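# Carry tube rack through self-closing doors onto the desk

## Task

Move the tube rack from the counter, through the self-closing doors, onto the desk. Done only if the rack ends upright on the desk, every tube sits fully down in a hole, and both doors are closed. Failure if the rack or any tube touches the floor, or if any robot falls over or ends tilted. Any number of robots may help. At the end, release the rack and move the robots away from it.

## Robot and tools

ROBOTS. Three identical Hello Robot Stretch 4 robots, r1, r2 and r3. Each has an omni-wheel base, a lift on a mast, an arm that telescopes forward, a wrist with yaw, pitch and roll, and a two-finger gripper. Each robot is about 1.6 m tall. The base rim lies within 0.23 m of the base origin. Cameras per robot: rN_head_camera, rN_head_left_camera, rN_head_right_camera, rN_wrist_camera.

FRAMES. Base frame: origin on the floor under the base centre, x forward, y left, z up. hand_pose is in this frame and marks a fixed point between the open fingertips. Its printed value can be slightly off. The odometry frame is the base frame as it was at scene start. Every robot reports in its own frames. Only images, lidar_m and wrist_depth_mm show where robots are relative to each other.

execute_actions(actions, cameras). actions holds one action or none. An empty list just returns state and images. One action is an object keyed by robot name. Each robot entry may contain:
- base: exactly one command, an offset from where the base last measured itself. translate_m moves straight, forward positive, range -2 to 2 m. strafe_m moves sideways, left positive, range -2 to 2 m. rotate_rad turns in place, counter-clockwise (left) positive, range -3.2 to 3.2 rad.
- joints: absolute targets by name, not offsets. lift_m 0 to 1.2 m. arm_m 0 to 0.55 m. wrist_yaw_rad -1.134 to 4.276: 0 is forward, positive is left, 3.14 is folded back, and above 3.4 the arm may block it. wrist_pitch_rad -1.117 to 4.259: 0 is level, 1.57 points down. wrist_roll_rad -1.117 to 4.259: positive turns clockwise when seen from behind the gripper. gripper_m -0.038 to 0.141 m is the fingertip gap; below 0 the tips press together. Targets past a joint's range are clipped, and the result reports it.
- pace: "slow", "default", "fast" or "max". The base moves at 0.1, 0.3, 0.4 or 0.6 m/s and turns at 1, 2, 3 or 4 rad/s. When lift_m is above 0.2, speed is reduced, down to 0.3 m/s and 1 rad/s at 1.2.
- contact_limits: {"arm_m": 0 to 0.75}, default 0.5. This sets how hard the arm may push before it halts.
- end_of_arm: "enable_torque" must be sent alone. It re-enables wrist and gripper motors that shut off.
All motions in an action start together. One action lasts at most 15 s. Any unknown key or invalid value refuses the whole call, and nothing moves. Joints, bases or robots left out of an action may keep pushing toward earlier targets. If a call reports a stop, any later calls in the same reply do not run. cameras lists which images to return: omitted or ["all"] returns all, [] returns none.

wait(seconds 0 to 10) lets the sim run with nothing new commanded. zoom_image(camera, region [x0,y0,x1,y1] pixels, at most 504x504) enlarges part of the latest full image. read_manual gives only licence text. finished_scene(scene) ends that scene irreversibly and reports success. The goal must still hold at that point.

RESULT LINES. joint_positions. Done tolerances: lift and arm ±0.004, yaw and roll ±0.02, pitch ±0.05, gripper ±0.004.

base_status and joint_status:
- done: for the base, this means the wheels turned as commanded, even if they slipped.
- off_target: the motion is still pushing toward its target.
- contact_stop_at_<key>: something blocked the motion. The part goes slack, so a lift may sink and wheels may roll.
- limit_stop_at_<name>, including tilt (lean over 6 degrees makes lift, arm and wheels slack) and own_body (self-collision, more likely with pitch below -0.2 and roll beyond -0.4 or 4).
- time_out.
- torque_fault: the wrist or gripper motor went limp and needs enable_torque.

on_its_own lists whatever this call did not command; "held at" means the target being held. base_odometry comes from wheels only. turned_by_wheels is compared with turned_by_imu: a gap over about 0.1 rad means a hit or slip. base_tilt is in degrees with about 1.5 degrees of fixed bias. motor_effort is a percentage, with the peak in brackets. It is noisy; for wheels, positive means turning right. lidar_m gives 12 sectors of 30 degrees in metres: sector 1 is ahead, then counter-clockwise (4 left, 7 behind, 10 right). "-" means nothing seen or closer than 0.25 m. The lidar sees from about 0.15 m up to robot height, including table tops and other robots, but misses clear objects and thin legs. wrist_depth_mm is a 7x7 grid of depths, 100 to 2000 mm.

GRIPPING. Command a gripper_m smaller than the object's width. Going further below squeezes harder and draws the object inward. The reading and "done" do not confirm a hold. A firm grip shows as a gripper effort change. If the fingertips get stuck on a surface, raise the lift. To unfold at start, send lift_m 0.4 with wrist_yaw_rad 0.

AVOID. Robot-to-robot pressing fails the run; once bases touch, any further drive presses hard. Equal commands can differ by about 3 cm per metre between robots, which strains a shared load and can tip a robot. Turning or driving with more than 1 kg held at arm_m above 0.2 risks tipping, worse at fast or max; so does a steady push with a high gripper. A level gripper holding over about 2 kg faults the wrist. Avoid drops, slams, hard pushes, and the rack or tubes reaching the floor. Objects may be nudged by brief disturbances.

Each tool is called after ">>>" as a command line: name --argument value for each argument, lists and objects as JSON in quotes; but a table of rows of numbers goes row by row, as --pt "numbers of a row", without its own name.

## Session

>>> execute_actions --actions '[]'

Scene clock: 0.00 s.
r1.base_odometry: x=+0.000 y=+0.000 heading=+0.000 (m, m, rad; r1's odometry frame)
r1.turned_by_wheels: +0.000 (rad since the last result)
r1.turned_by_imu: +0.000 (rad since the last result)
r1.base_tilt: forward=+0.3 right=-0.3 (deg)
r1.lidar_m: 1.27 2.75 2.01 1.77 1.82 1.37 1.24 1.27 1.46 1.33 1.35 1.71
r1.base_status: not commanded
r1.joint_positions: lift_m=+0.197 arm_m=-0.002 wrist_yaw_rad=+3.188 wrist_pitch_rad=+0.000 wrist_roll_rad=-0.002 gripper_m=+0.057
r1.joint_status: not commanded
r1.motor_effort: lift_m=+18 arm_m=+0 wrist_yaw_rad=+2 wrist_pitch_rad=-6 wrist_roll_rad=-1 gripper_m=-3 wheel_0=+0 wheel_1=+1 wheel_2=-1 (%)
r1.hand_pose: x=-0.1238 y=+0.0740 z=+0.3753 quat_wxyz=(-0.023, +0.000, -0.001, +1.000) (m; r1's base frame)
r1.wrist_depth_mm: - - 132 1397 1397 1397 1397 / - - 132 1366 1397 1430 1430 / - 113 134 1397 1397 1430 1464 / 139 137 273 1397 1430 1464 1464 / 213 1366 1366 1397 1430 1499 1499 / 213 1160 991 1118 200 1229 1229 / 212 798 878 - 904 842 891
r2.base_odometry: x=+0.000 y=+0.000 heading=+0.000 (m, m, rad; r2's odometry frame)
r2.turned_by_wheels: +0.000 (rad since the last result)
r2.turned_by_imu: +0.000 (rad since the last result)
r2.base_tilt: forward=+0.0 right=-0.3 (deg)
r2.lidar_m: 1.56 1.17 1.04 1.04 1.23 2.35 2.54 2.36 2.06 2.09 1.78 1.55
r2.base_status: not commanded
r2.joint_positions: lift_m=+0.261 arm_m=+0.003 wrist_yaw_rad=+3.179 wrist_pitch_rad=-0.002 wrist_roll_rad=-0.003 gripper_m=+0.057
r2.joint_status: not commanded
r2.motor_effort: lift_m=+19 arm_m=+0 wrist_yaw_rad=-2 wrist_pitch_rad=-4 wrist_roll_rad=-1 gripper_m=-2 wheel_0=+0 wheel_1=+0 wheel_2=+0 (%)
r2.hand_pose: x=-0.1181 y=+0.0765 z=+0.4401 quat_wxyz=(-0.019, +0.001, -0.001, +1.000) (m; r2's base frame)
r2.wrist_depth_mm: - - 138 - - - - / - - 137 - - - - / - 107 137 - - - - / - 139 151 - - - - / 197 - - - - - - / 202 1499 198 1499 198 1499 1499 / 206 960 1025 - 1098 931 1025
r3.base_odometry: x=+0.000 y=+0.000 heading=+0.000 (m, m, rad; r3's odometry frame)
r3.turned_by_wheels: +0.000 (rad since the last result)
r3.turned_by_imu: +0.000 (rad since the last result)
r3.base_tilt: forward=-0.7 right=+0.0 (deg)
r3.lidar_m: 1.25 2.16 1.40 1.25 1.31 1.61 1.18 1.25 1.58 1.83 1.94 2.39
r3.base_status: not commanded
r3.joint_positions: lift_m=+0.137 arm_m=-0.002 wrist_yaw_rad=+3.101 wrist_pitch_rad=+0.015 wrist_roll_rad=+0.002 gripper_m=+0.057
r3.joint_status: not commanded
r3.motor_effort: lift_m=+20 arm_m=+0 wrist_yaw_rad=+2 wrist_pitch_rad=-6 wrist_roll_rad=-1 gripper_m=-4 wheel_0=+0 wheel_1=+0 wheel_2=+0 (%)
r3.hand_pose: x=-0.1157 y=+0.0990 z=+0.3106 quat_wxyz=(+0.020, -0.008, +0.001, +1.000) (m; r3's base frame)
r3.wrist_depth_mm: - 141 1397 - - 1983 1430 / - 121 175 - - 1983 1397 / - 123 170 - - 1921 1430 / 116 142 243 - - 1921 1430 / 1708 - - - - 1863 1397 / 1078 1182 198 1205 194 1182 1182 / 768 788 798 112 798 759 831
pictures: r1_head_camera, r1_head_left_camera, r1_head_right_camera, r1_wrist_camera, r2_head_camera, r2_head_left_camera, r2_head_right_camera, r2_wrist_camera, r3_head_camera, r3_head_left_camera, r3_head_right_camera, r3_wrist_camera
Images, in order (width x height): r1_head_camera 420x560, r1_head_left_camera 420x672, r1_head_right_camera 420x672, r1_wrist_camera 616x392, r2_head_camera 420x560, r2_head_left_camera 420x672, r2_head_right_camera 420x672, r2_wrist_camera 616x392, r3_head_camera 420x560, r3_head_left_camera 420x672, r3_head_right_camera 420x672, r3_wrist_camera 616x392.

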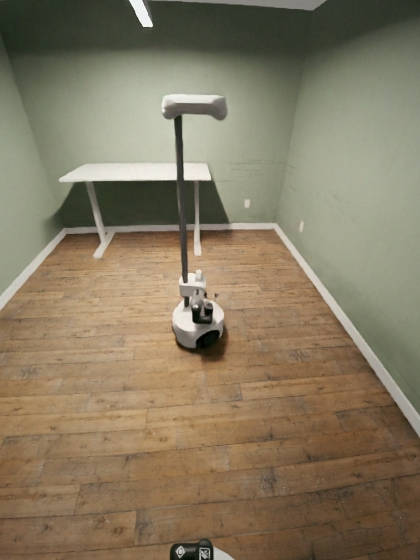

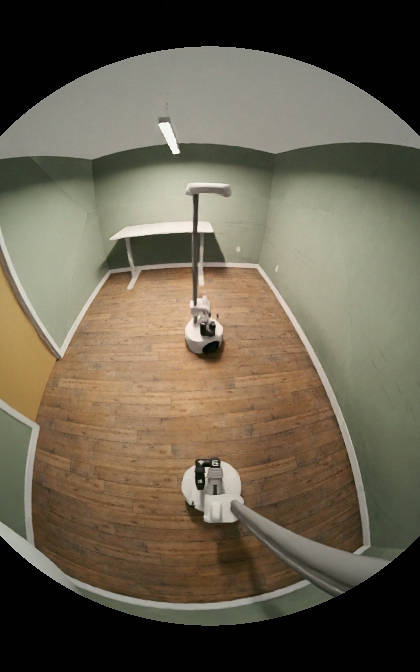

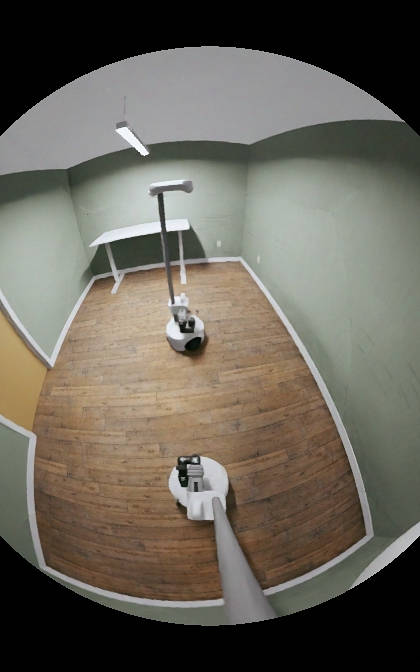

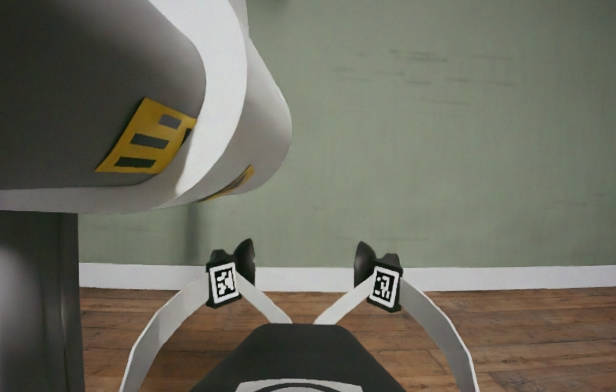

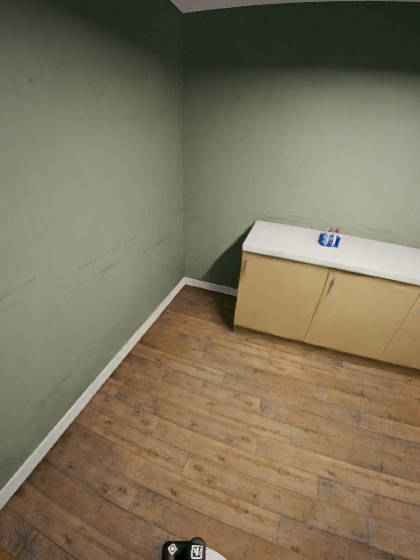

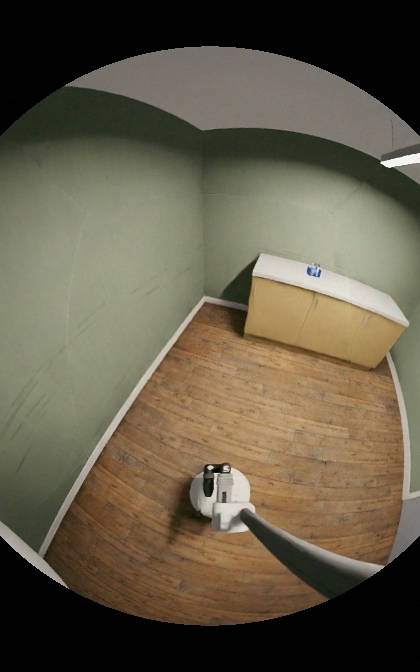

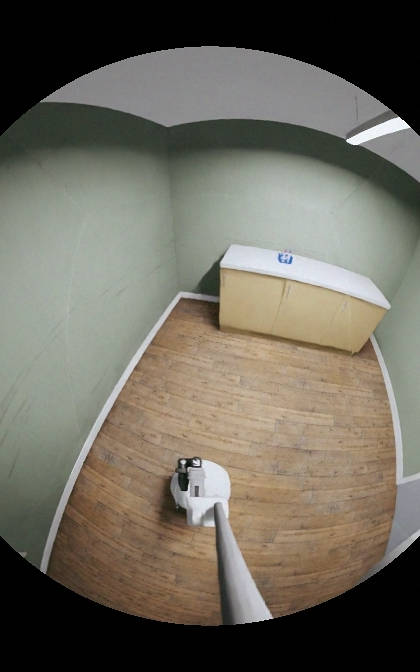

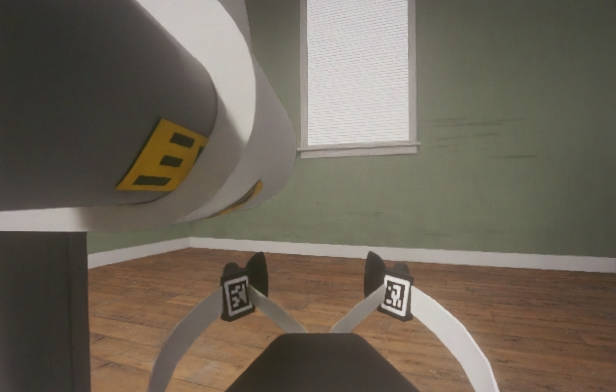

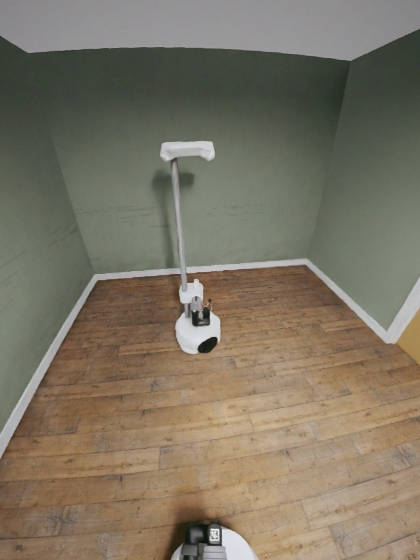

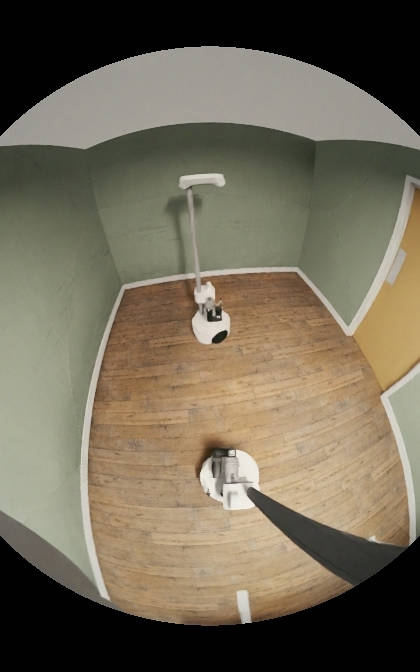

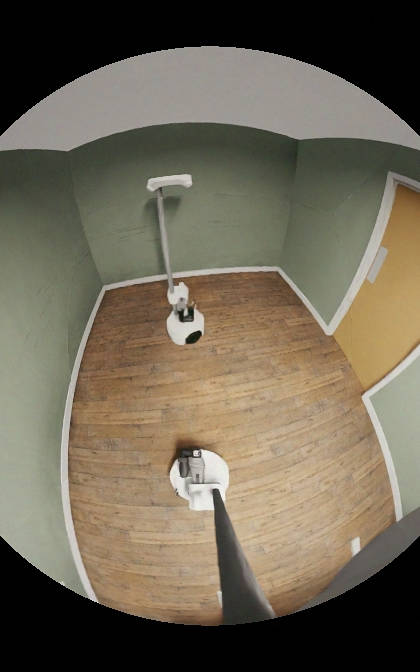

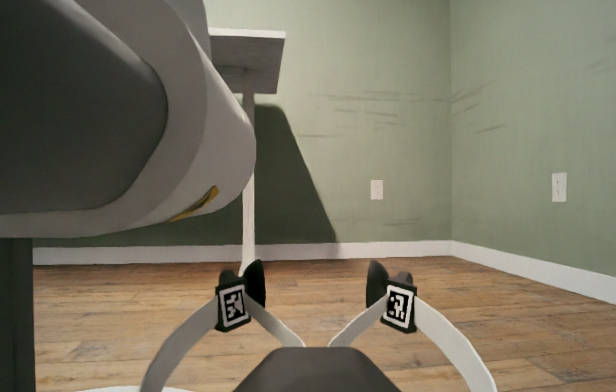

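>>> zoom_image --camera "r2_head_camera" --region '[285, 205, 375, 275]'

Region (285, 205, 375, 275) of r2_head_camera's 420x560 image, scaled by 5.600, with more detail than that image has.

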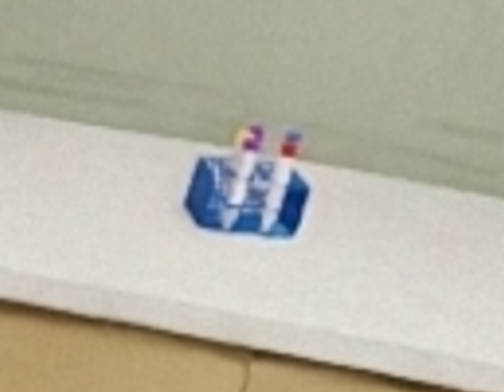

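>>> execute_actions --actions '[{"r2": {"base": {"rotate_rad": -0.45}, "joints": {"lift_m": 0.85, "wrist_yaw_rad": 0, "gripper_m": 0.141, "wrist_pitch_rad": 0.2}, "pace": "fast"}, "r3": {"base": {"rotate_rad": -0.98}, "pace": "fast"}, "r1": {"base": {"rotate_rad": 1.68}, "pace": "fast"}}]' --cameras '["r1_head_camera", "r2_wrist_camera", "r3_head_camera"]'

>>> execute_actions --actions '[{"r2": {"base": {"translate_m": 1.0}, "pace": "fast"}, "r3": {"base": {"translate_m": 1.45}, "pace": "max"}, "r1": {"base": {"strafe_m": -0.72}, "pace": "default"}}]' --cameras '["r1_head_camera", "r2_wrist_camera", "r2_head_camera", "r3_head_left_camera"]'

Scene clock: 28.20 s.
r1.base_odometry: x=+0.000 y=+0.000 heading=+1.680 (m, m, rad; r1's odometry frame)
r1.turned_by_wheels: +1.680 (rad since the last result)
r1.turned_by_imu: +1.687 (rad since the last result)
r1.base_tilt: forward=+0.4 right=-0.3 (deg)
r1.lidar_m: 1.77 1.83 1.31 1.24 1.28 1.41 1.34 1.39 1.86 1.28 2.58 1.93
r1.base_status: done
r1.joint_positions: lift_m=+0.197 arm_m=-0.002 wrist_yaw_rad=+3.188 wrist_pitch_rad=+0.000 wrist_roll_rad=-0.002 gripper_m=+0.057
r1.joint_status: not commanded
r1.motor_effort: lift_m=+18(18) arm_m=+0(0) wrist_yaw_rad=+1(1) wrist_pitch_rad=-7(5) wrist_roll_rad=+0(0) gripper_m=-4(2) wheel_0=-2(11) wheel_1=-1(8) wheel_2=-1(10) (%)
r1.hand_pose: x=-0.1238 y=+0.0740 z=+0.3753 quat_wxyz=(-0.023, +0.000, -0.001, +1.000) (m; r1's base frame)
r1.wrist_depth_mm: - - 131 1430 1430 1464 1397 / - - 132 1464 1464 1464 1397 / - 113 134 1464 1464 1464 1430 / 139 136 274 1537 1499 1464 1464 / 213 1537 1537 1464 1499 1464 1464 / 214 1160 1008 1138 200 1255 1205 / 213 809 866 - 904 842 878
r2.base_odometry: x=+0.000 y=+0.000 heading=-0.450 (m, m, rad; r2's odometry frame)
r2.turned_by_wheels: -0.450 (rad since the last result)
r2.turned_by_imu: -0.446 (rad since the last result)
r2.base_tilt: forward=+0.0 right=-0.2 (deg)
r2.lidar_m: 1.55 1.57 1.12 1.03 1.07 1.33 2.52 2.55 2.28 2.06 2.10 1.71
r2.base_status: done
r2.joint_positions: lift_m=+0.850 arm_m=+0.003 wrist_yaw_rad=+0.000 wrist_pitch_rad=+0.202 wrist_roll_rad=-0.003 gripper_m=+0.141
r2.joint_status: all done
r2.motor_effort: lift_m=+21(22) arm_m=-1(1) wrist_yaw_rad=-2(7) wrist_pitch_rad=-6(6) wrist_roll_rad=+0(1) gripper_m=+1(0) wheel_0=+1(11) wheel_1=+0(8) wheel_2=+1(8) (%)
r2.hand_pose: x=+0.4561 y=-0.0873 z=+0.9701 quat_wxyz=(+0.995, -0.001, +0.101, +0.000) (m; r2's base frame)
r2.wrist_depth_mm: 1708 1808 1808 1808 1863 1863 - / 1708 1808 1863 1921 - - - / 1808 1808 1808 1863 - - - / 1863 1921 1308 1366 1430 1576 1576 / 1808 - 1430 1464 1537 1537 1618 / 1756 1921 1430 1499 1537 1576 1756 / 1576 1576 1537 - 1618 1499 1537
r3.base_odometry: x=+0.000 y=+0.000 heading=-0.980 (m, m, rad; r3's odometry frame)
r3.turned_by_wheels: -0.980 (rad since the last result)
r3.turned_by_imu: -0.985 (rad since the last result)
r3.base_tilt: forward=-0.7 right=+0.0 (deg)
r3.lidar_m: 1.95 2.47 1.26 1.95 1.37 1.25 1.33 1.72 1.17 1.23 1.65 1.82
r3.base_status: done
r3.joint_positions: lift_m=+0.137 arm_m=-0.002 wrist_yaw_rad=+3.101 wrist_pitch_rad=+0.015 wrist_roll_rad=+0.002 gripper_m=+0.057
r3.joint_status: not commanded
r3.motor_effort: lift_m=+20(20) arm_m=+0(0) wrist_yaw_rad=+1(2) wrist_pitch_rad=-5(5) wrist_roll_rad=-1(2) gripper_m=-1(4) wheel_0=+0(7) wheel_1=+0(7) wheel_2=+0(8) (%)
r3.hand_pose: x=-0.1157 y=+0.0990 z=+0.3106 quat_wxyz=(+0.020, -0.008, +0.001, +1.000) (m; r3's base frame)
r3.wrist_depth_mm: - 141 1537 1499 1308 1182 1138 / - 121 175 1464 1366 1205 1118 / - 122 169 1464 1336 1205 1118 / 116 141 244 1499 1366 1229 1138 / 1661 1756 1661 1464 1308 1229 1118 / 1078 1205 198 1229 194 1182 1060 / 768 788 798 112 798 750 820
pictures: r1_head_camera, r2_wrist_camera, r3_head_camera
Images, in order (width x height): r1_head_camera 420x560, r2_wrist_camera 616x392, r3_head_camera 420x560.

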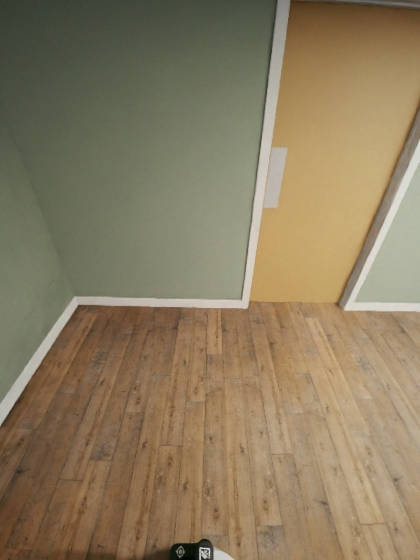

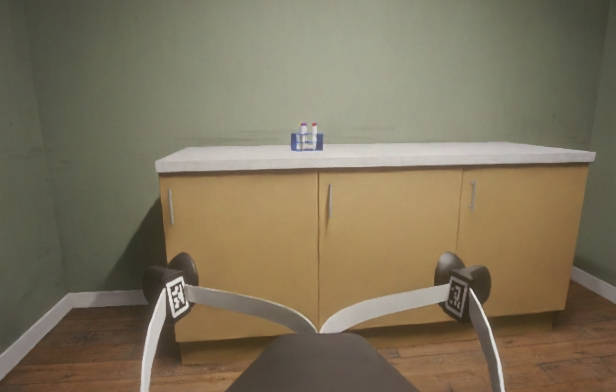

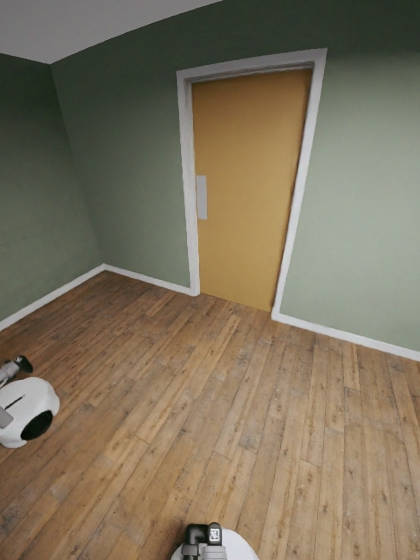

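Scene clock: 32.17 s.
r1.base_odometry: x=+0.716 y=+0.078 heading=+1.680 (m, m, rad; r1's odometry frame)
r1.turned_by_wheels: +0.000 (rad since the last result)
r1.turned_by_imu: -0.001 (rad since the last result)
r1.base_tilt: forward=+0.3 right=-0.4 (deg)
r1.lidar_m: 1.05 1.85 2.06 1.95 1.94 1.37 1.32 1.36 1.86 1.95 2.05 1.89
r1.base_status: done
r1.joint_positions: lift_m=+0.197 arm_m=-0.002 wrist_yaw_rad=+3.188 wrist_pitch_rad=+0.000 wrist_roll_rad=-0.002 gripper_m=+0.057
r1.joint_status: not commanded
r1.motor_effort: lift_m=+18(18) arm_m=+0(0) wrist_yaw_rad=+1(2) wrist_pitch_rad=-6(7) wrist_roll_rad=+0(1) gripper_m=-3(3) wheel_0=+1(10) wheel_1=-2(8) wheel_2=+0(1) (%)
r1.hand_pose: x=-0.1238 y=+0.0740 z=+0.3753 quat_wxyz=(-0.023, +0.000, -0.001, +1.000) (m; r1's base frame)
r1.wrist_depth_mm: - - 131 1430 1464 1397 1397 / - - 132 1430 1430 1430 1430 / - 113 134 1464 1430 1430 1430 / 138 136 273 1464 1464 1464 1397 / 214 1537 1499 1464 1464 1499 1430 / 213 1138 991 1118 200 1229 1205 / 212 788 891 - 904 842 904
r2.base_odometry: x=+0.901 y=-0.435 heading=-0.450 (m, m, rad; r2's odometry frame)
r2.turned_by_wheels: +0.000 (rad since the last result)
r2.turned_by_imu: +0.000 (rad since the last result)
r2.base_tilt: forward=+0.1 right=-0.3 (deg)
r2.lidar_m: 0.56 0.58 1.28 1.16 1.19 1.51 3.15 3.26 2.13 1.94 0.97 0.62
r2.base_status: done
r2.joint_positions: lift_m=+0.850 arm_m=+0.003 wrist_yaw_rad=+0.000 wrist_pitch_rad=+0.202 wrist_roll_rad=-0.003 gripper_m=+0.141
r2.joint_status: not commanded
r2.motor_effort: lift_m=+21(21) arm_m=+0(1) wrist_yaw_rad=-1(2) wrist_pitch_rad=-5(4) wrist_roll_rad=-1(0) gripper_m=-2(1) wheel_0=+0(6) wheel_1=+1(5) wheel_2=+2(13) (%)
r2.hand_pose: x=+0.4561 y=-0.0874 z=+0.9701 quat_wxyz=(+0.995, -0.001, +0.101, +0.000) (m; r2's base frame)
r2.wrist_depth_mm: 854 891 931 917 946 976 1025 / 891 904 946 960 1008 1008 1042 / 917 931 976 991 1025 1042 1078 / 732 741 723 634 715 707 699 / 433 430 427 430 424 424 427 / 355 362 377 389 404 442 459 / 392 402 413 - 452 466 484
r3.base_odometry: x=+0.808 y=-1.204 heading=-0.980 (m, m, rad; r3's odometry frame)
r3.turned_by_wheels: +0.000 (rad since the last result)
r3.turned_by_imu: +0.003 (rad since the last result)
r3.base_tilt: forward=-0.7 right=+0.0 (deg)
r3.lidar_m: 0.62 0.69 1.72 2.15 2.75 1.06 2.68 2.00 1.87 0.84 0.64 0.59
r3.base_status: done
r3.joint_positions: lift_m=+0.137 arm_m=-0.002 wrist_yaw_rad=+3.101 wrist_pitch_rad=+0.015 wrist_roll_rad=+0.002 gripper_m=+0.057
r3.joint_status: not commanded
r3.motor_effort: lift_m=+21(20) arm_m=+0(0) wrist_yaw_rad=+2(2) wrist_pitch_rad=-6(6) wrist_roll_rad=-3(4) gripper_m=-1(2) wheel_0=-2(7) wheel_1=-2(9) wheel_2=-1(14) (%)
r3.hand_pose: x=-0.1157 y=+0.0990 z=+0.3106 quat_wxyz=(+0.020, -0.008, +0.001, +1.000) (m; r3's base frame)
r3.wrist_depth_mm: - 141 - - - - - / - 121 175 - - - - / - 123 170 - - - - / 116 142 244 - - 1255 - / 1661 - - - - 1060 - / 1098 1205 198 1229 193 1008 1078 / 778 809 809 112 798 750 820
pictures: r1_head_camera, r2_head_camera, r2_wrist_camera, r3_head_left_camera
Images, in order (width x height): r1_head_camera 420x560, r2_head_camera 420x560, r2_wrist_camera 616x392, r3_head_left_camera 420x672.

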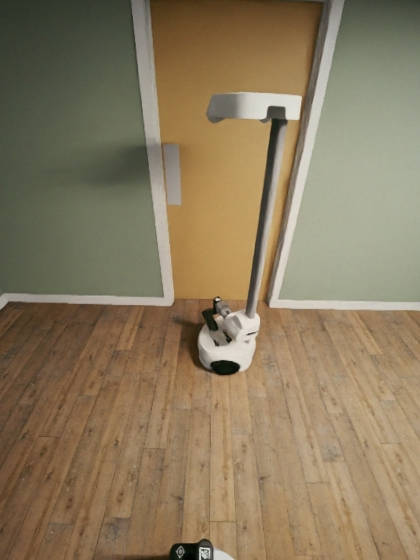

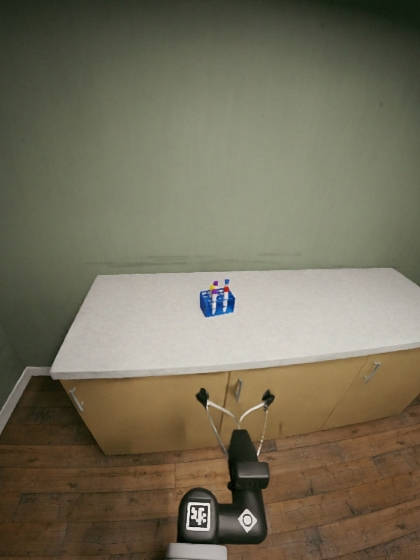

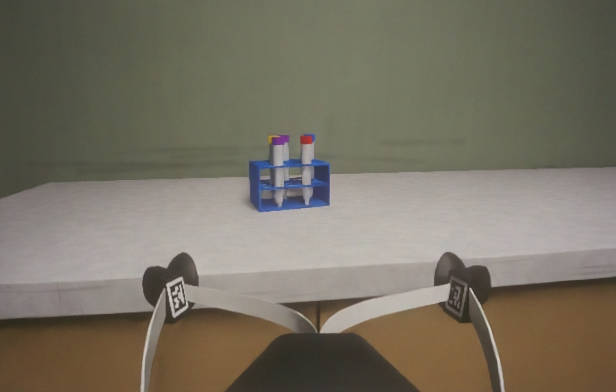

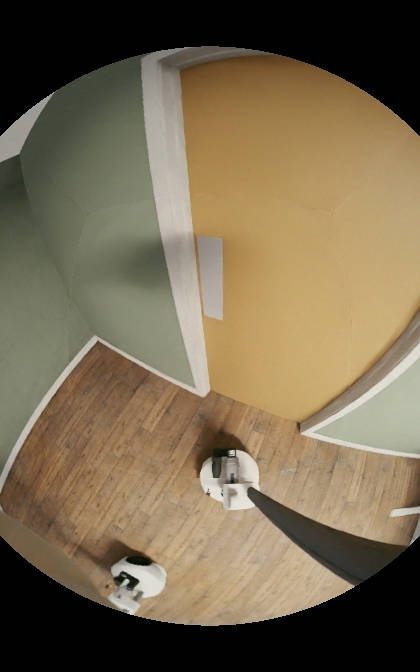

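>>> execute_actions --actions '[{"r2": {"base": {"rotate_rad": 0.42}, "joints": {"lift_m": 0.825}, "pace": "fast"}, "r3": {"base": {"rotate_rad": -0.46}, "pace": "fast"}, "r1": {"base": {"rotate_rad": -0.05}, "pace": "fast"}}]' --cameras '["r2_wrist_camera", "r3_head_camera"]'

Scene clock: 43.03 s.
r1.base_odometry: x=+0.716 y=+0.078 heading=+1.630 (m, m, rad; r1's odometry frame)
r1.turned_by_wheels: -0.049 (rad since the last result)
r1.turned_by_imu: -0.051 (rad since the last result)
r1.base_tilt: forward=+0.2 right=-0.3 (deg)
r1.lidar_m: 1.04 1.81 2.09 1.95 2.01 1.42 1.33 1.36 1.77 1.96 2.02 1.90
r1.base_status: done
r1.joint_positions: lift_m=+0.197 arm_m=-0.002 wrist_yaw_rad=+3.188 wrist_pitch_rad=+0.000 wrist_roll_rad=-0.002 gripper_m=+0.057
r1.joint_status: not commanded
r1.motor_effort: lift_m=+18(18) arm_m=+1(1) wrist_yaw_rad=+1(1) wrist_pitch_rad=-6(6) wrist_roll_rad=-2(1) gripper_m=-3(1) wheel_0=+2(12) wheel_1=+3(7) wheel_2=+1(5) (%)
r1.hand_pose: x=-0.1238 y=+0.0740 z=+0.3753 quat_wxyz=(-0.023, +0.000, -0.001, +1.000) (m; r1's base frame)
r1.wrist_depth_mm: - - 132 1430 1430 1464 1430 / - - 132 1430 1464 1464 1464 / - 113 134 1464 1464 1499 1464 / 138 137 274 1464 1499 1464 1499 / 213 1499 1464 1464 1499 1464 1499 / 213 1160 991 1138 201 1229 1205 / 213 798 878 - 904 831 891
r2.base_odometry: x=+0.901 y=-0.435 heading=-0.030 (m, m, rad; r2's odometry frame)
r2.turned_by_wheels: +0.420 (rad since the last result)
r2.turned_by_imu: +0.418 (rad since the last result)
r2.base_tilt: forward=+0.0 right=-0.3 (deg)
r2.lidar_m: 0.54 0.66 1.16 1.18 1.39 2.48 3.53 2.25 1.94 1.15 0.64 0.56
r2.base_status: done
r2.joint_positions: lift_m=+0.825 arm_m=+0.003 wrist_yaw_rad=+0.000 wrist_pitch_rad=+0.202 wrist_roll_rad=-0.003 gripper_m=+0.141
r2.joint_status: all done
r2.motor_effort: lift_m=+17(20) arm_m=-1(1) wrist_yaw_rad=-2(2) wrist_pitch_rad=-5(5) wrist_roll_rad=-2(0) gripper_m=+3(3) wheel_0=-2(6) wheel_1=+0(7) wheel_2=-2(7) (%)
r2.hand_pose: x=+0.4561 y=-0.0874 z=+0.9455 quat_wxyz=(+0.995, -0.001, +0.101, +0.000) (m; r2's base frame)
r2.wrist_depth_mm: 1182 1098 1008 931 878 831 788 / 1205 1160 1042 991 891 854 798 / 1182 1160 1098 1025 946 842 831 / 1205 1182 609 609 597 521 521 / 1138 436 394 373 357 357 351 / 1229 477 421 387 349 309 304 / 1255 496 459 - 377 351 332
r3.base_odometry: x=+0.808 y=-1.204 heading=-1.440 (m, m, rad; r3's odometry frame)
r3.turned_by_wheels: -0.460 (rad since the last result)
r3.turned_by_imu: -0.462 (rad since the last result)
r3.base_tilt: forward=-0.7 right=+0.0 (deg)
r3.lidar_m: 0.60 0.63 0.77 2.05 2.18 2.71 1.04 2.72 1.93 1.86 0.76 0.63
r3.base_status: done
r3.joint_positions: lift_m=+0.137 arm_m=-0.002 wrist_yaw_rad=+3.101 wrist_pitch_rad=+0.015 wrist_roll_rad=+0.002 gripper_m=+0.057
r3.joint_status: not commanded
r3.motor_effort: lift_m=+20(20) arm_m=+0(0) wrist_yaw_rad=+2(3) wrist_pitch_rad=-6(6) wrist_roll_rad=-2(2) gripper_m=-5(0) wheel_0=+0(4) wheel_1=-1(7) wheel_2=-1(6) (%)
r3.hand_pose: x=-0.1157 y=+0.0990 z=+0.3106 quat_wxyz=(+0.020, -0.008, +0.001, +1.000) (m; r3's base frame)
r3.wrist_depth_mm: - 141 - - - - - / - 121 175 - - - - / - 122 170 - - - - / 116 141 244 - - - - / 1708 - - 1205 - - - / 1078 1205 198 1182 193 1182 1182 / 759 798 798 112 809 750 820
pictures: r2_wrist_camera, r3_head_camera
Images, in order (width x height): r2_wrist_camera 616x392, r3_head_camera 420x560.

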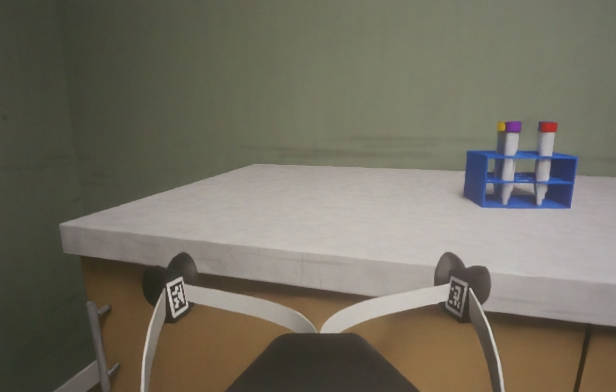

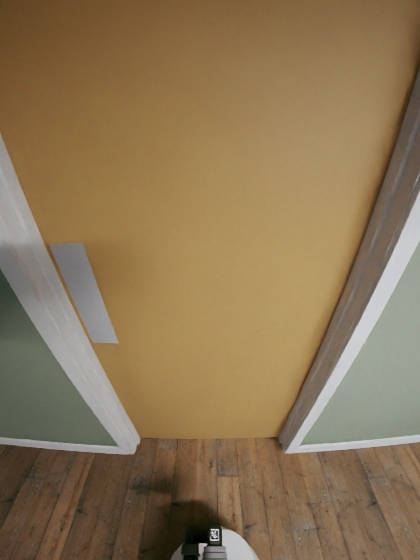

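>>> execute_actions --actions '[{"r2": {"base": {"strafe_m": -0.315}, "joints": {"arm_m": 0.2}, "pace": "fast"}, "r3": {"base": {"translate_m": 0.36}, "joints": {"wrist_yaw_rad": 3.25}, "pace": "fast"}, "r1": {"base": {"translate_m": 0.5}, "pace": "fast"}}]' --cameras '["r2_wrist_camera"]'

Scene clock: 50.33 s.
r1.base_odometry: x=+0.686 y=+0.577 heading=+1.631 (m, m, rad; r1's odometry frame)
r1.turned_by_wheels: +0.000 (rad since the last result)
r1.turned_by_imu: -0.004 (rad since the last result)
r1.base_tilt: forward=+0.4 right=-0.4 (deg)
r1.lidar_m: 0.91 1.36 1.72 1.99 2.05 1.95 1.82 1.88 2.04 1.93 1.98 1.39
r1.base_status: done
r1.joint_positions: lift_m=+0.197 arm_m=-0.002 wrist_yaw_rad=+3.188 wrist_pitch_rad=+0.000 wrist_roll_rad=-0.002 gripper_m=+0.057
r1.joint_status: not commanded
r1.motor_effort: lift_m=+18(18) arm_m=+0(0) wrist_yaw_rad=+2(1) wrist_pitch_rad=-7(7) wrist_roll_rad=-1(1) gripper_m=-2(4) wheel_0=+2(5) wheel_1=+2(5) wheel_2=+0(15) (%)
r1.hand_pose: x=-0.1238 y=+0.0740 z=+0.3753 quat_wxyz=(-0.023, +0.000, -0.001, +1.000) (m; r1's base frame)
r1.wrist_depth_mm: - - 131 1921 1983 1983 1983 / - - 132 1921 1983 1983 1921 / - 113 134 1983 1983 1983 - / 139 136 272 1983 - 1983 - / 214 1983 1921 - 1983 - - / 213 1160 1008 1118 200 1229 1205 / 212 798 878 - 904 831 891
r2.base_odometry: x=+0.891 y=-0.750 heading=-0.030 (m, m, rad; r2's odometry frame)
r2.turned_by_wheels: +0.000 (rad since the last result)
r2.turned_by_imu: +0.001 (rad since the last result)
r2.base_tilt: forward=+0.0 right=-0.2 (deg)
r2.lidar_m: 0.50 0.56 1.47 1.48 1.76 3.11 3.27 1.89 1.63 0.97 0.56 0.48
r2.base_status: done
r2.joint_positions: lift_m=+0.825 arm_m=+0.199 wrist_yaw_rad=+0.000 wrist_pitch_rad=+0.202 wrist_roll_rad=-0.003 gripper_m=+0.141
r2.joint_status: all done
r2.motor_effort: lift_m=+18(17) arm_m=+5(6) wrist_yaw_rad=-1(1) wrist_pitch_rad=-5(4) wrist_roll_rad=-1(0) gripper_m=+0(1) wheel_0=-2(10) wheel_1=+1(10) wheel_2=-1(2) (%)
r2.hand_pose: x=+0.6526 y=-0.0874 z=+0.9454 quat_wxyz=(+0.995, -0.001, +0.101, +0.000) (m; r2's base frame)
r2.wrist_depth_mm: 866 798 732 668 627 585 559 / 904 831 759 699 647 609 569 / 946 866 788 370 668 621 585 / 615 603 521 351 521 591 597 / 359 359 355 338 345 351 347 / 252 239 227 252 226 224 248 / 195 195 196 - 203 186 196
r3.base_odometry: x=+0.855 y=-1.561 heading=-1.441 (m, m, rad; r3's odometry frame)
r3.turned_by_wheels: +0.000 (rad since the last result)
r3.turned_by_imu: +0.001 (rad since the last result)
r3.base_tilt: forward=-0.8 right=+0.0 (deg)
r3.lidar_m: 0.25 0.25 0.38 0.70 2.19 1.07 0.89 3.09 1.92 0.74 0.35 0.25
r3.base_status: done
r3.joint_positions: lift_m=+0.137 arm_m=-0.002 wrist_yaw_rad=+3.250 wrist_pitch_rad=+0.015 wrist_roll_rad=+0.002 gripper_m=+0.057
r3.joint_status: all done
r3.motor_effort: lift_m=+20(21) arm_m=+0(0) wrist_yaw_rad=+2(6) wrist_pitch_rad=-5(5) wrist_roll_rad=-1(0) gripper_m=-4(3) wheel_0=-2(6) wheel_1=-2(3) wheel_2=+1(11) (%)
r3.hand_pose: x=-0.1272 y=+0.0558 z=+0.3106 quat_wxyz=(-0.054, -0.008, +0.000, +0.999) (m; r3's base frame)
r3.wrist_depth_mm: - - 135 - - - - / - - 126 1336 - - - / - - 127 203 - - - / - 119 136 1308 - - - / 189 1661 - 1756 1118 - - / 191 1078 198 1078 194 1205 1182 / 191 268 809 112 820 741 820
pictures: r2_wrist_camera
Images, in order (width x height): r2_wrist_camera 616x392.

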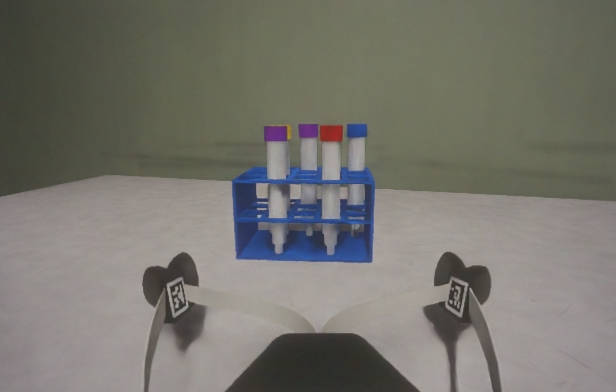

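>>> execute_actions --actions '[{"r2": {"base": {"strafe_m": 0.011}, "joints": {"arm_m": 0.295}, "pace": "slow"}, "r3": {"base": {"translate_m": 1.05}}, "r1": {"base": {"translate_m": 0.75}}}]' --cameras '["r2_wrist_camera", "r3_head_left_camera", "r1_head_camera"]'

Scene clock: 61.47 s.
r1.base_odometry: x=+0.641 y=+1.326 heading=+1.631 (m, m, rad; r1's odometry frame)
r1.turned_by_wheels: +0.001 (rad since the last result)
r1.turned_by_imu: -0.006 (rad since the last result)
r1.base_tilt: forward=+0.2 right=-0.4 (deg)
r1.lidar_m: 1.03 0.70 0.72 1.72 2.10 2.73 2.56 2.61 2.02 1.90 0.86 0.73
r1.base_status: done
r1.joint_positions: lift_m=+0.197 arm_m=-0.002 wrist_yaw_rad=+3.188 wrist_pitch_rad=+0.000 wrist_roll_rad=-0.002 gripper_m=+0.057
r1.joint_status: not commanded
r1.motor_effort: lift_m=+18(17) arm_m=+0(1) wrist_yaw_rad=+1(2) wrist_pitch_rad=-6(6) wrist_roll_rad=-1(0) gripper_m=-3(3) wheel_0=+2(6) wheel_1=+3(9) wheel_2=+1(11) (%)
r1.hand_pose: x=-0.1238 y=+0.0740 z=+0.3753 quat_wxyz=(-0.023, +0.000, -0.001, +1.000) (m; r1's base frame)
r1.wrist_depth_mm: - - 132 - - - - / - - 132 - - - - / - 113 134 - - - - / 138 136 274 - - - - / 214 1983 - - - - - / 213 1138 991 1118 200 1255 1255 / 212 788 866 - 904 831 878
r2.base_odometry: x=+0.892 y=-0.739 heading=-0.030 (m, m, rad; r2's odometry frame)
r2.turned_by_wheels: +0.000 (rad since the last result)
r2.turned_by_imu: +0.002 (rad since the last result)
r2.base_tilt: forward=+0.0 right=-0.3 (deg)
r2.lidar_m: 0.48 0.57 1.47 1.48 1.75 3.08 3.29 1.90 1.64 0.99 0.58 0.49
r2.base_status: done
r2.joint_positions: lift_m=+0.825 arm_m=+0.294 wrist_yaw_rad=+0.000 wrist_pitch_rad=+0.202 wrist_roll_rad=-0.003 gripper_m=+0.141
r2.joint_status: all done
r2.motor_effort: lift_m=+18(17) arm_m=+5(6) wrist_yaw_rad=-2(2) wrist_pitch_rad=-4(4) wrist_roll_rad=-1(2) gripper_m=+0(1) wheel_0=-1(6) wheel_1=+0(4) wheel_2=+0(1) (%)
r2.hand_pose: x=+0.7475 y=-0.0874 z=+0.9454 quat_wxyz=(+0.995, -0.001, +0.101, +0.000) (m; r2's base frame)
r2.wrist_depth_mm: 759 691 640 597 544 512 484 / 778 723 661 609 569 530 500 / 820 750 691 276 574 549 512 / 615 603 525 234 291 559 535 / 359 357 294 243 274 351 347 / 251 239 225 247 224 223 248 / 194 195 196 - 204 185 196
r3.base_odometry: x=+0.991 y=-2.602 heading=-1.441 (m, m, rad; r3's odometry frame)
r3.turned_by_wheels: +0.000 (rad since the last result)
r3.turned_by_imu: +0.032 (rad since the last result)
r3.base_tilt: forward=-0.8 right=+0.0 (deg)
r3.lidar_m: 1.56 1.43 1.07 0.99 1.03 0.85 1.23 0.41 0.25 0.27 1.13 1.52
r3.base_status: done
r3.joint_positions: lift_m=+0.137 arm_m=-0.002 wrist_yaw_rad=+3.250 wrist_pitch_rad=+0.015 wrist_roll_rad=+0.002 gripper_m=+0.057
r3.joint_status: not commanded
r3.motor_effort: lift_m=+20(21) arm_m=+0(0) wrist_yaw_rad=+0(3) wrist_pitch_rad=-5(5) wrist_roll_rad=-2(2) gripper_m=-3(3) wheel_0=+4(24) wheel_1=-3(21) wheel_2=-2(33) (%)
r3.hand_pose: x=-0.1272 y=+0.0557 z=+0.3106 quat_wxyz=(-0.054, -0.008, +0.000, +0.999) (m; r3's base frame)
r3.wrist_depth_mm: - - 134 - - - 750 / - - 126 1661 - - 759 / - - 127 202 - - 759 / - 119 136 1499 - - 750 / 188 668 - 1756 1708 - 759 / 191 732 198 1205 193 1205 759 / 190 270 798 112 798 741 741
pictures: r1_head_camera, r2_wrist_camera, r3_head_left_camera
Images, in order (width x height): r1_head_camera 420x560, r2_wrist_camera 616x392, r3_head_left_camera 420x672.

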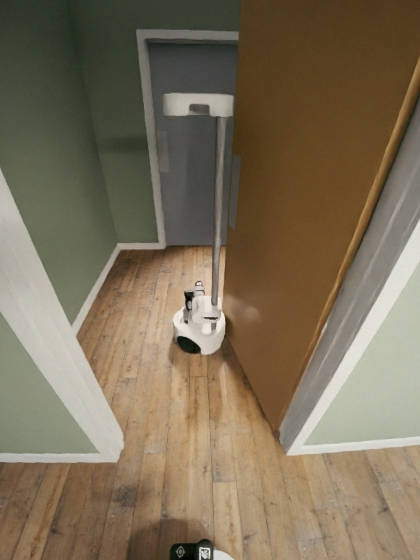

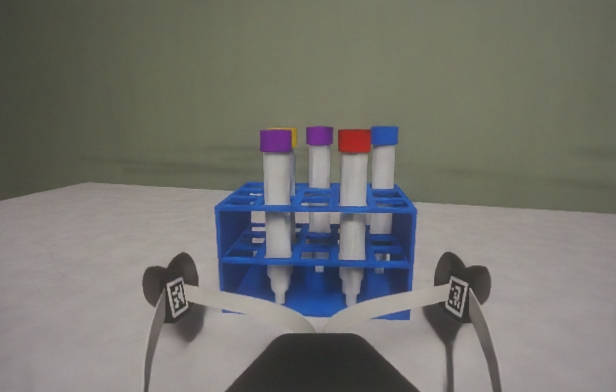

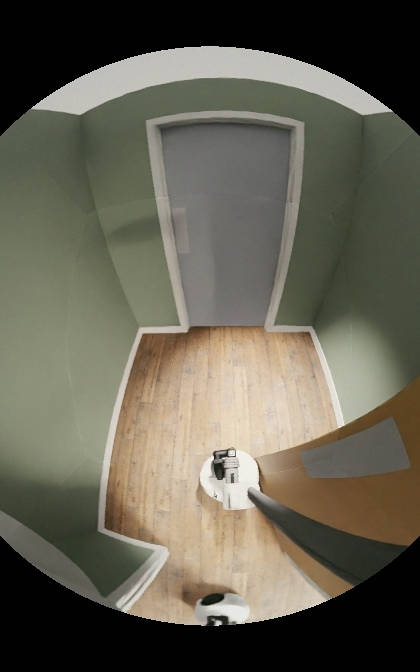

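>>> execute_actions --actions '[{"r2": {"joints": {"arm_m": 0.345}, "pace": "slow"}, "r3": {"base": {"translate_m": 1.28}, "pace": "fast"}, "r1": {"base": {"translate_m": 1.3}, "pace": "fast"}}]' --cameras '["r2_wrist_camera", "r3_head_left_camera", "r1_head_right_camera"]'

Scene clock: 71.10 s.
r1.base_odometry: x=+0.564 y=+2.623 heading=+1.631 (m, m, rad; r1's odometry frame)
r1.turned_by_wheels: +0.000 (rad since the last result)
r1.turned_by_imu: -0.094 (rad since the last result)
r1.base_tilt: forward=+0.3 right=-0.4 (deg)
r1.lidar_m: 0.35 1.26 1.24 1.11 0.94 0.76 3.83 0.51 0.25 0.25 - 0.25
r1.base_status: done
r1.joint_positions: lift_m=+0.197 arm_m=-0.002 wrist_yaw_rad=+3.188 wrist_pitch_rad=+0.000 wrist_roll_rad=-0.002 gripper_m=+0.057
r1.joint_status: not commanded
r1.motor_effort: lift_m=+17(18) arm_m=-1(1) wrist_yaw_rad=+1(0) wrist_pitch_rad=-8(7) wrist_roll_rad=+2(0) gripper_m=-2(3) wheel_0=+6(29) wheel_1=+0(10) wheel_2=-3(31) (%)
r1.hand_pose: x=-0.1236 y=+0.0740 z=+0.3753 quat_wxyz=(-0.023, +0.000, -0.001, +1.000) (m; r1's base frame)
r1.wrist_depth_mm: - - 132 - - 809 732 / - - 132 - - 820 723 / - 113 134 - - 820 732 / 138 137 274 - - 809 741 / 213 1983 - - - 788 741 / 213 1160 1008 1138 200 778 759 / 212 788 878 - 891 732 741
r2.base_odometry: x=+0.892 y=-0.739 heading=-0.030 (m, m, rad; r2's odometry frame)
r2.turned_by_wheels: +0.000 (rad since the last result)
r2.turned_by_imu: +0.002 (rad since the last result)
r2.base_tilt: forward=+0.0 right=-0.3 (deg)
r2.lidar_m: 0.49 0.55 1.47 1.47 1.73 3.10 3.28 1.90 1.65 1.00 0.58 0.49
r2.base_status: not commanded
r2.joint_positions: lift_m=+0.825 arm_m=+0.344 wrist_yaw_rad=+0.000 wrist_pitch_rad=+0.202 wrist_roll_rad=-0.003 gripper_m=+0.141
r2.joint_status: all done
r2.motor_effort: lift_m=+17(18) arm_m=+6(7) wrist_yaw_rad=-1(2) wrist_pitch_rad=-5(5) wrist_roll_rad=-1(1) gripper_m=+1(0) wheel_0=-1(1) wheel_1=+0(0) wheel_2=+0(0) (%)
r2.hand_pose: x=+0.7975 y=-0.0874 z=+0.9454 quat_wxyz=(+0.995, -0.001, +0.101, +0.000) (m; r2's base frame)
r2.wrist_depth_mm: 691 640 591 549 504 473 449 / 723 668 609 559 521 488 462 / 759 691 634 549 517 500 473 / 609 615 535 220 241 512 496 / 355 359 207 202 200 351 343 / 253 238 204 204 200 223 246 / 193 194 195 - 199 185 196
r3.base_odometry: x=+1.157 y=-3.871 heading=-1.441 (m, m, rad; r3's odometry frame)
r3.turned_by_wheels: +0.000 (rad since the last result)
r3.turned_by_imu: +0.003 (rad since the last result)
r3.base_tilt: forward=-0.8 right=+0.1 (deg)
r3.lidar_m: 0.25 0.28 0.38 0.87 1.05 1.45 1.14 1.23 1.11 0.68 0.38 0.26
r3.base_status: done
r3.joint_positions: lift_m=+0.137 arm_m=-0.002 wrist_yaw_rad=+3.250 wrist_pitch_rad=+0.015 wrist_roll_rad=+0.002 gripper_m=+0.057
r3.joint_status: not commanded
r3.motor_effort: lift_m=+20(20) arm_m=+0(0) wrist_yaw_rad=+2(0) wrist_pitch_rad=-5(5) wrist_roll_rad=-1(3) gripper_m=-7(3) wheel_0=-1(10) wheel_1=-1(1) wheel_2=+0(13) (%)
r3.hand_pose: x=-0.1272 y=+0.0557 z=+0.3106 quat_wxyz=(-0.054, -0.008, +0.000, +0.999) (m; r3's base frame)
r3.wrist_depth_mm: - - 135 - - 1983 1661 / - - 126 - - 1983 1661 / - - 127 202 - - 1708 / - 120 136 1430 - - 1756 / 189 1708 - 1397 - 1983 1708 / 191 1098 199 1205 194 1182 1205 / 191 270 809 112 809 750 820
pictures: r1_head_right_camera, r2_wrist_camera, r3_head_left_camera
Images, in order (width x height): r1_head_right_camera 420x672, r2_wrist_camera 616x392, r3_head_left_camera 420x672.

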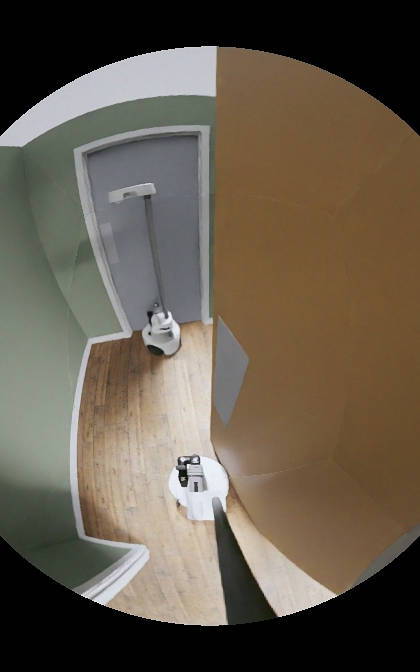

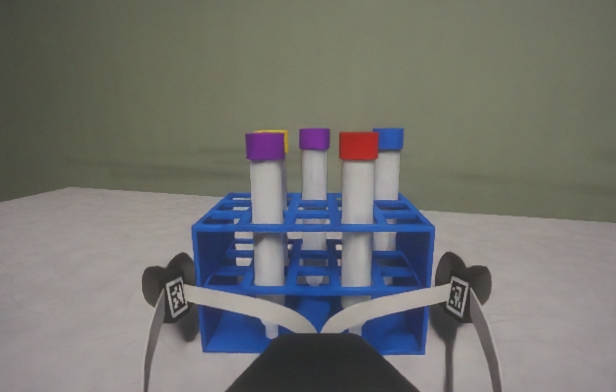

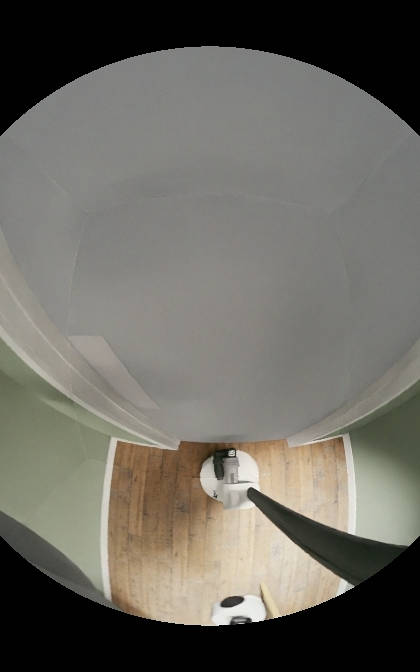

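>>> execute_actions --actions '[{"r2": {"joints": {"gripper_m": 0.065}}, "r3": {"base": {"translate_m": 1.0}}, "r1": {"base": {"translate_m": 0.36}, "pace": "slow"}}]' --cameras '["r2_wrist_camera", "r3_head_right_camera", "r1_head_right_camera"]'

Scene clock: 79.93 s.
r1.base_odometry: x=+0.542 y=+2.983 heading=+1.631 (m, m, rad; r1's odometry frame)
r1.turned_by_wheels: +0.000 (rad since the last result)
r1.turned_by_imu: -0.005 (rad since the last result)
r1.base_tilt: forward=+0.3 right=-0.3 (deg)
r1.lidar_m: 1.34 1.44 1.30 1.18 1.18 1.08 4.18 0.38 0.26 0.88 0.89 1.10
r1.base_status: done
r1.joint_positions: lift_m=+0.197 arm_m=-0.002 wrist_yaw_rad=+3.188 wrist_pitch_rad=+0.000 wrist_roll_rad=-0.002 gripper_m=+0.057
r1.joint_status: not commanded
r1.motor_effort: lift_m=+17(18) arm_m=-1(1) wrist_yaw_rad=+1(1) wrist_pitch_rad=-7(7) wrist_roll_rad=-1(0) gripper_m=-3(2) wheel_0=+5(14) wheel_1=+1(0) wheel_2=-5(13) (%)
r1.hand_pose: x=-0.1236 y=+0.0740 z=+0.3753 quat_wxyz=(-0.023, +0.000, -0.001, +1.000) (m; r1's base frame)
r1.wrist_depth_mm: - - 132 - - 1078 1098 / - - 132 - - 1098 1118 / - 113 134 - - 1098 1118 / 139 137 274 - - 1118 1160 / 213 878 - - 1863 1098 1138 / 213 778 1008 1098 200 1098 1138 / 212 691 878 - 891 831 891
r2.base_odometry: x=+0.892 y=-0.739 heading=-0.030 (m, m, rad; r2's odometry frame)
r2.turned_by_wheels: +0.000 (rad since the last result)
r2.turned_by_imu: +0.002 (rad since the last result)
r2.base_tilt: forward=+0.0 right=-0.3 (deg)
r2.lidar_m: 0.49 0.57 1.47 1.48 1.73 3.08 1.69 1.61 1.64 0.98 0.57 0.49
r2.base_status: not commanded
r2.joint_positions: lift_m=+0.825 arm_m=+0.344 wrist_yaw_rad=+0.000 wrist_pitch_rad=+0.203 wrist_roll_rad=-0.003 gripper_m=+0.065
r2.joint_status: all done
r2.motor_effort: lift_m=+17(17) arm_m=+6(5) wrist_yaw_rad=-1(1) wrist_pitch_rad=-7(8) wrist_roll_rad=+0(0) gripper_m=-18(16) wheel_0=-1(1) wheel_1=+1(1) wheel_2=+0(0) (%)
r2.hand_pose: x=+0.7975 y=-0.0874 z=+0.9451 quat_wxyz=(+0.995, -0.001, +0.101, +0.000) (m; r2's base frame)
r2.wrist_depth_mm: 707 634 585 549 504 477 452 / 723 668 603 569 525 488 462 / 759 691 621 564 222 496 473 / 603 597 530 225 206 508 488 / 353 353 201 204 186 345 345 / 249 180 185 214 185 178 246 / 192 190 186 - 185 191 -
r3.base_odometry: x=+1.286 y=-4.863 heading=-1.441 (m, m, rad; r3's odometry frame)
r3.turned_by_wheels: +0.000 (rad since the last result)
r3.turned_by_imu: +0.038 (rad since the last result)
r3.base_tilt: forward=-0.7 right=+0.0 (deg)
r3.lidar_m: 2.47 2.59 1.95 1.95 0.88 0.69 1.91 0.50 0.25 0.25 1.74 2.53
r3.base_status: done
r3.joint_positions: lift_m=+0.137 arm_m=-0.002 wrist_yaw_rad=+3.250 wrist_pitch_rad=+0.015 wrist_roll_rad=+0.002 gripper_m=+0.057
r3.joint_status: not commanded
r3.motor_effort: lift_m=+20(20) arm_m=+0(1) wrist_yaw_rad=+3(3) wrist_pitch_rad=-5(7) wrist_roll_rad=-2(1) gripper_m=-3(2) wheel_0=+4(25) wheel_1=-3(25) wheel_2=-2(33) (%)
r3.hand_pose: x=-0.1272 y=+0.0557 z=+0.3106 quat_wxyz=(-0.054, -0.008, +0.000, +0.999) (m; r3's base frame)
r3.wrist_depth_mm: - - 135 - - - 661 / - - 126 - - - 668 / - - 128 202 - - 668 / - 119 136 - - - 661 / 189 960 - - - - 668 / 191 991 198 1229 194 1098 668 / 190 270 809 112 798 707 654
pictures: r1_head_right_camera, r2_wrist_camera, r3_head_right_camera
Images, in order (width x height): r1_head_right_camera 420x672, r2_wrist_camera 616x392, r3_head_right_camera 420x672.

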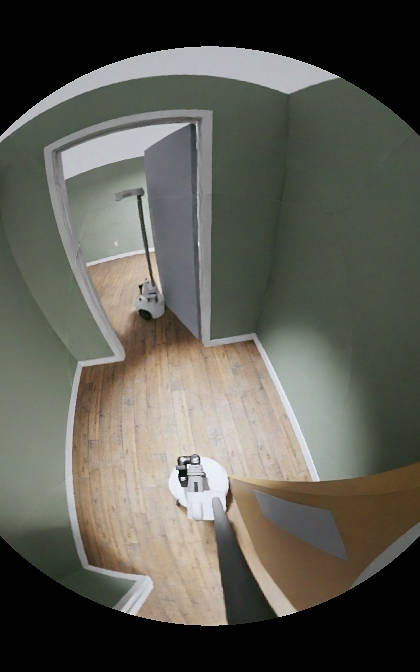

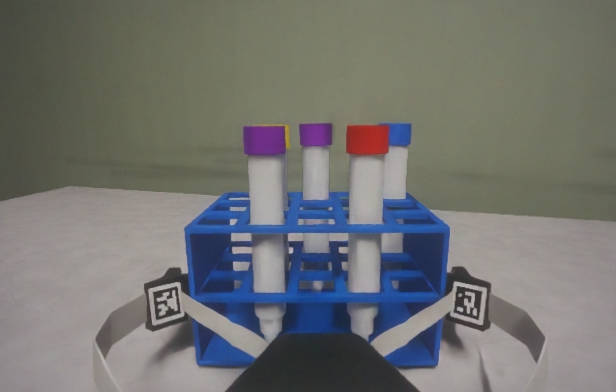

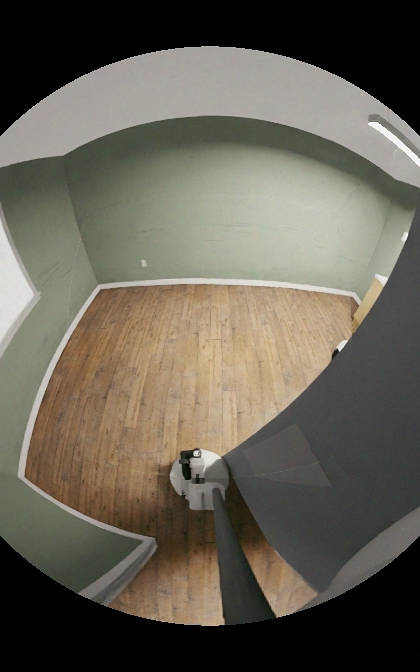

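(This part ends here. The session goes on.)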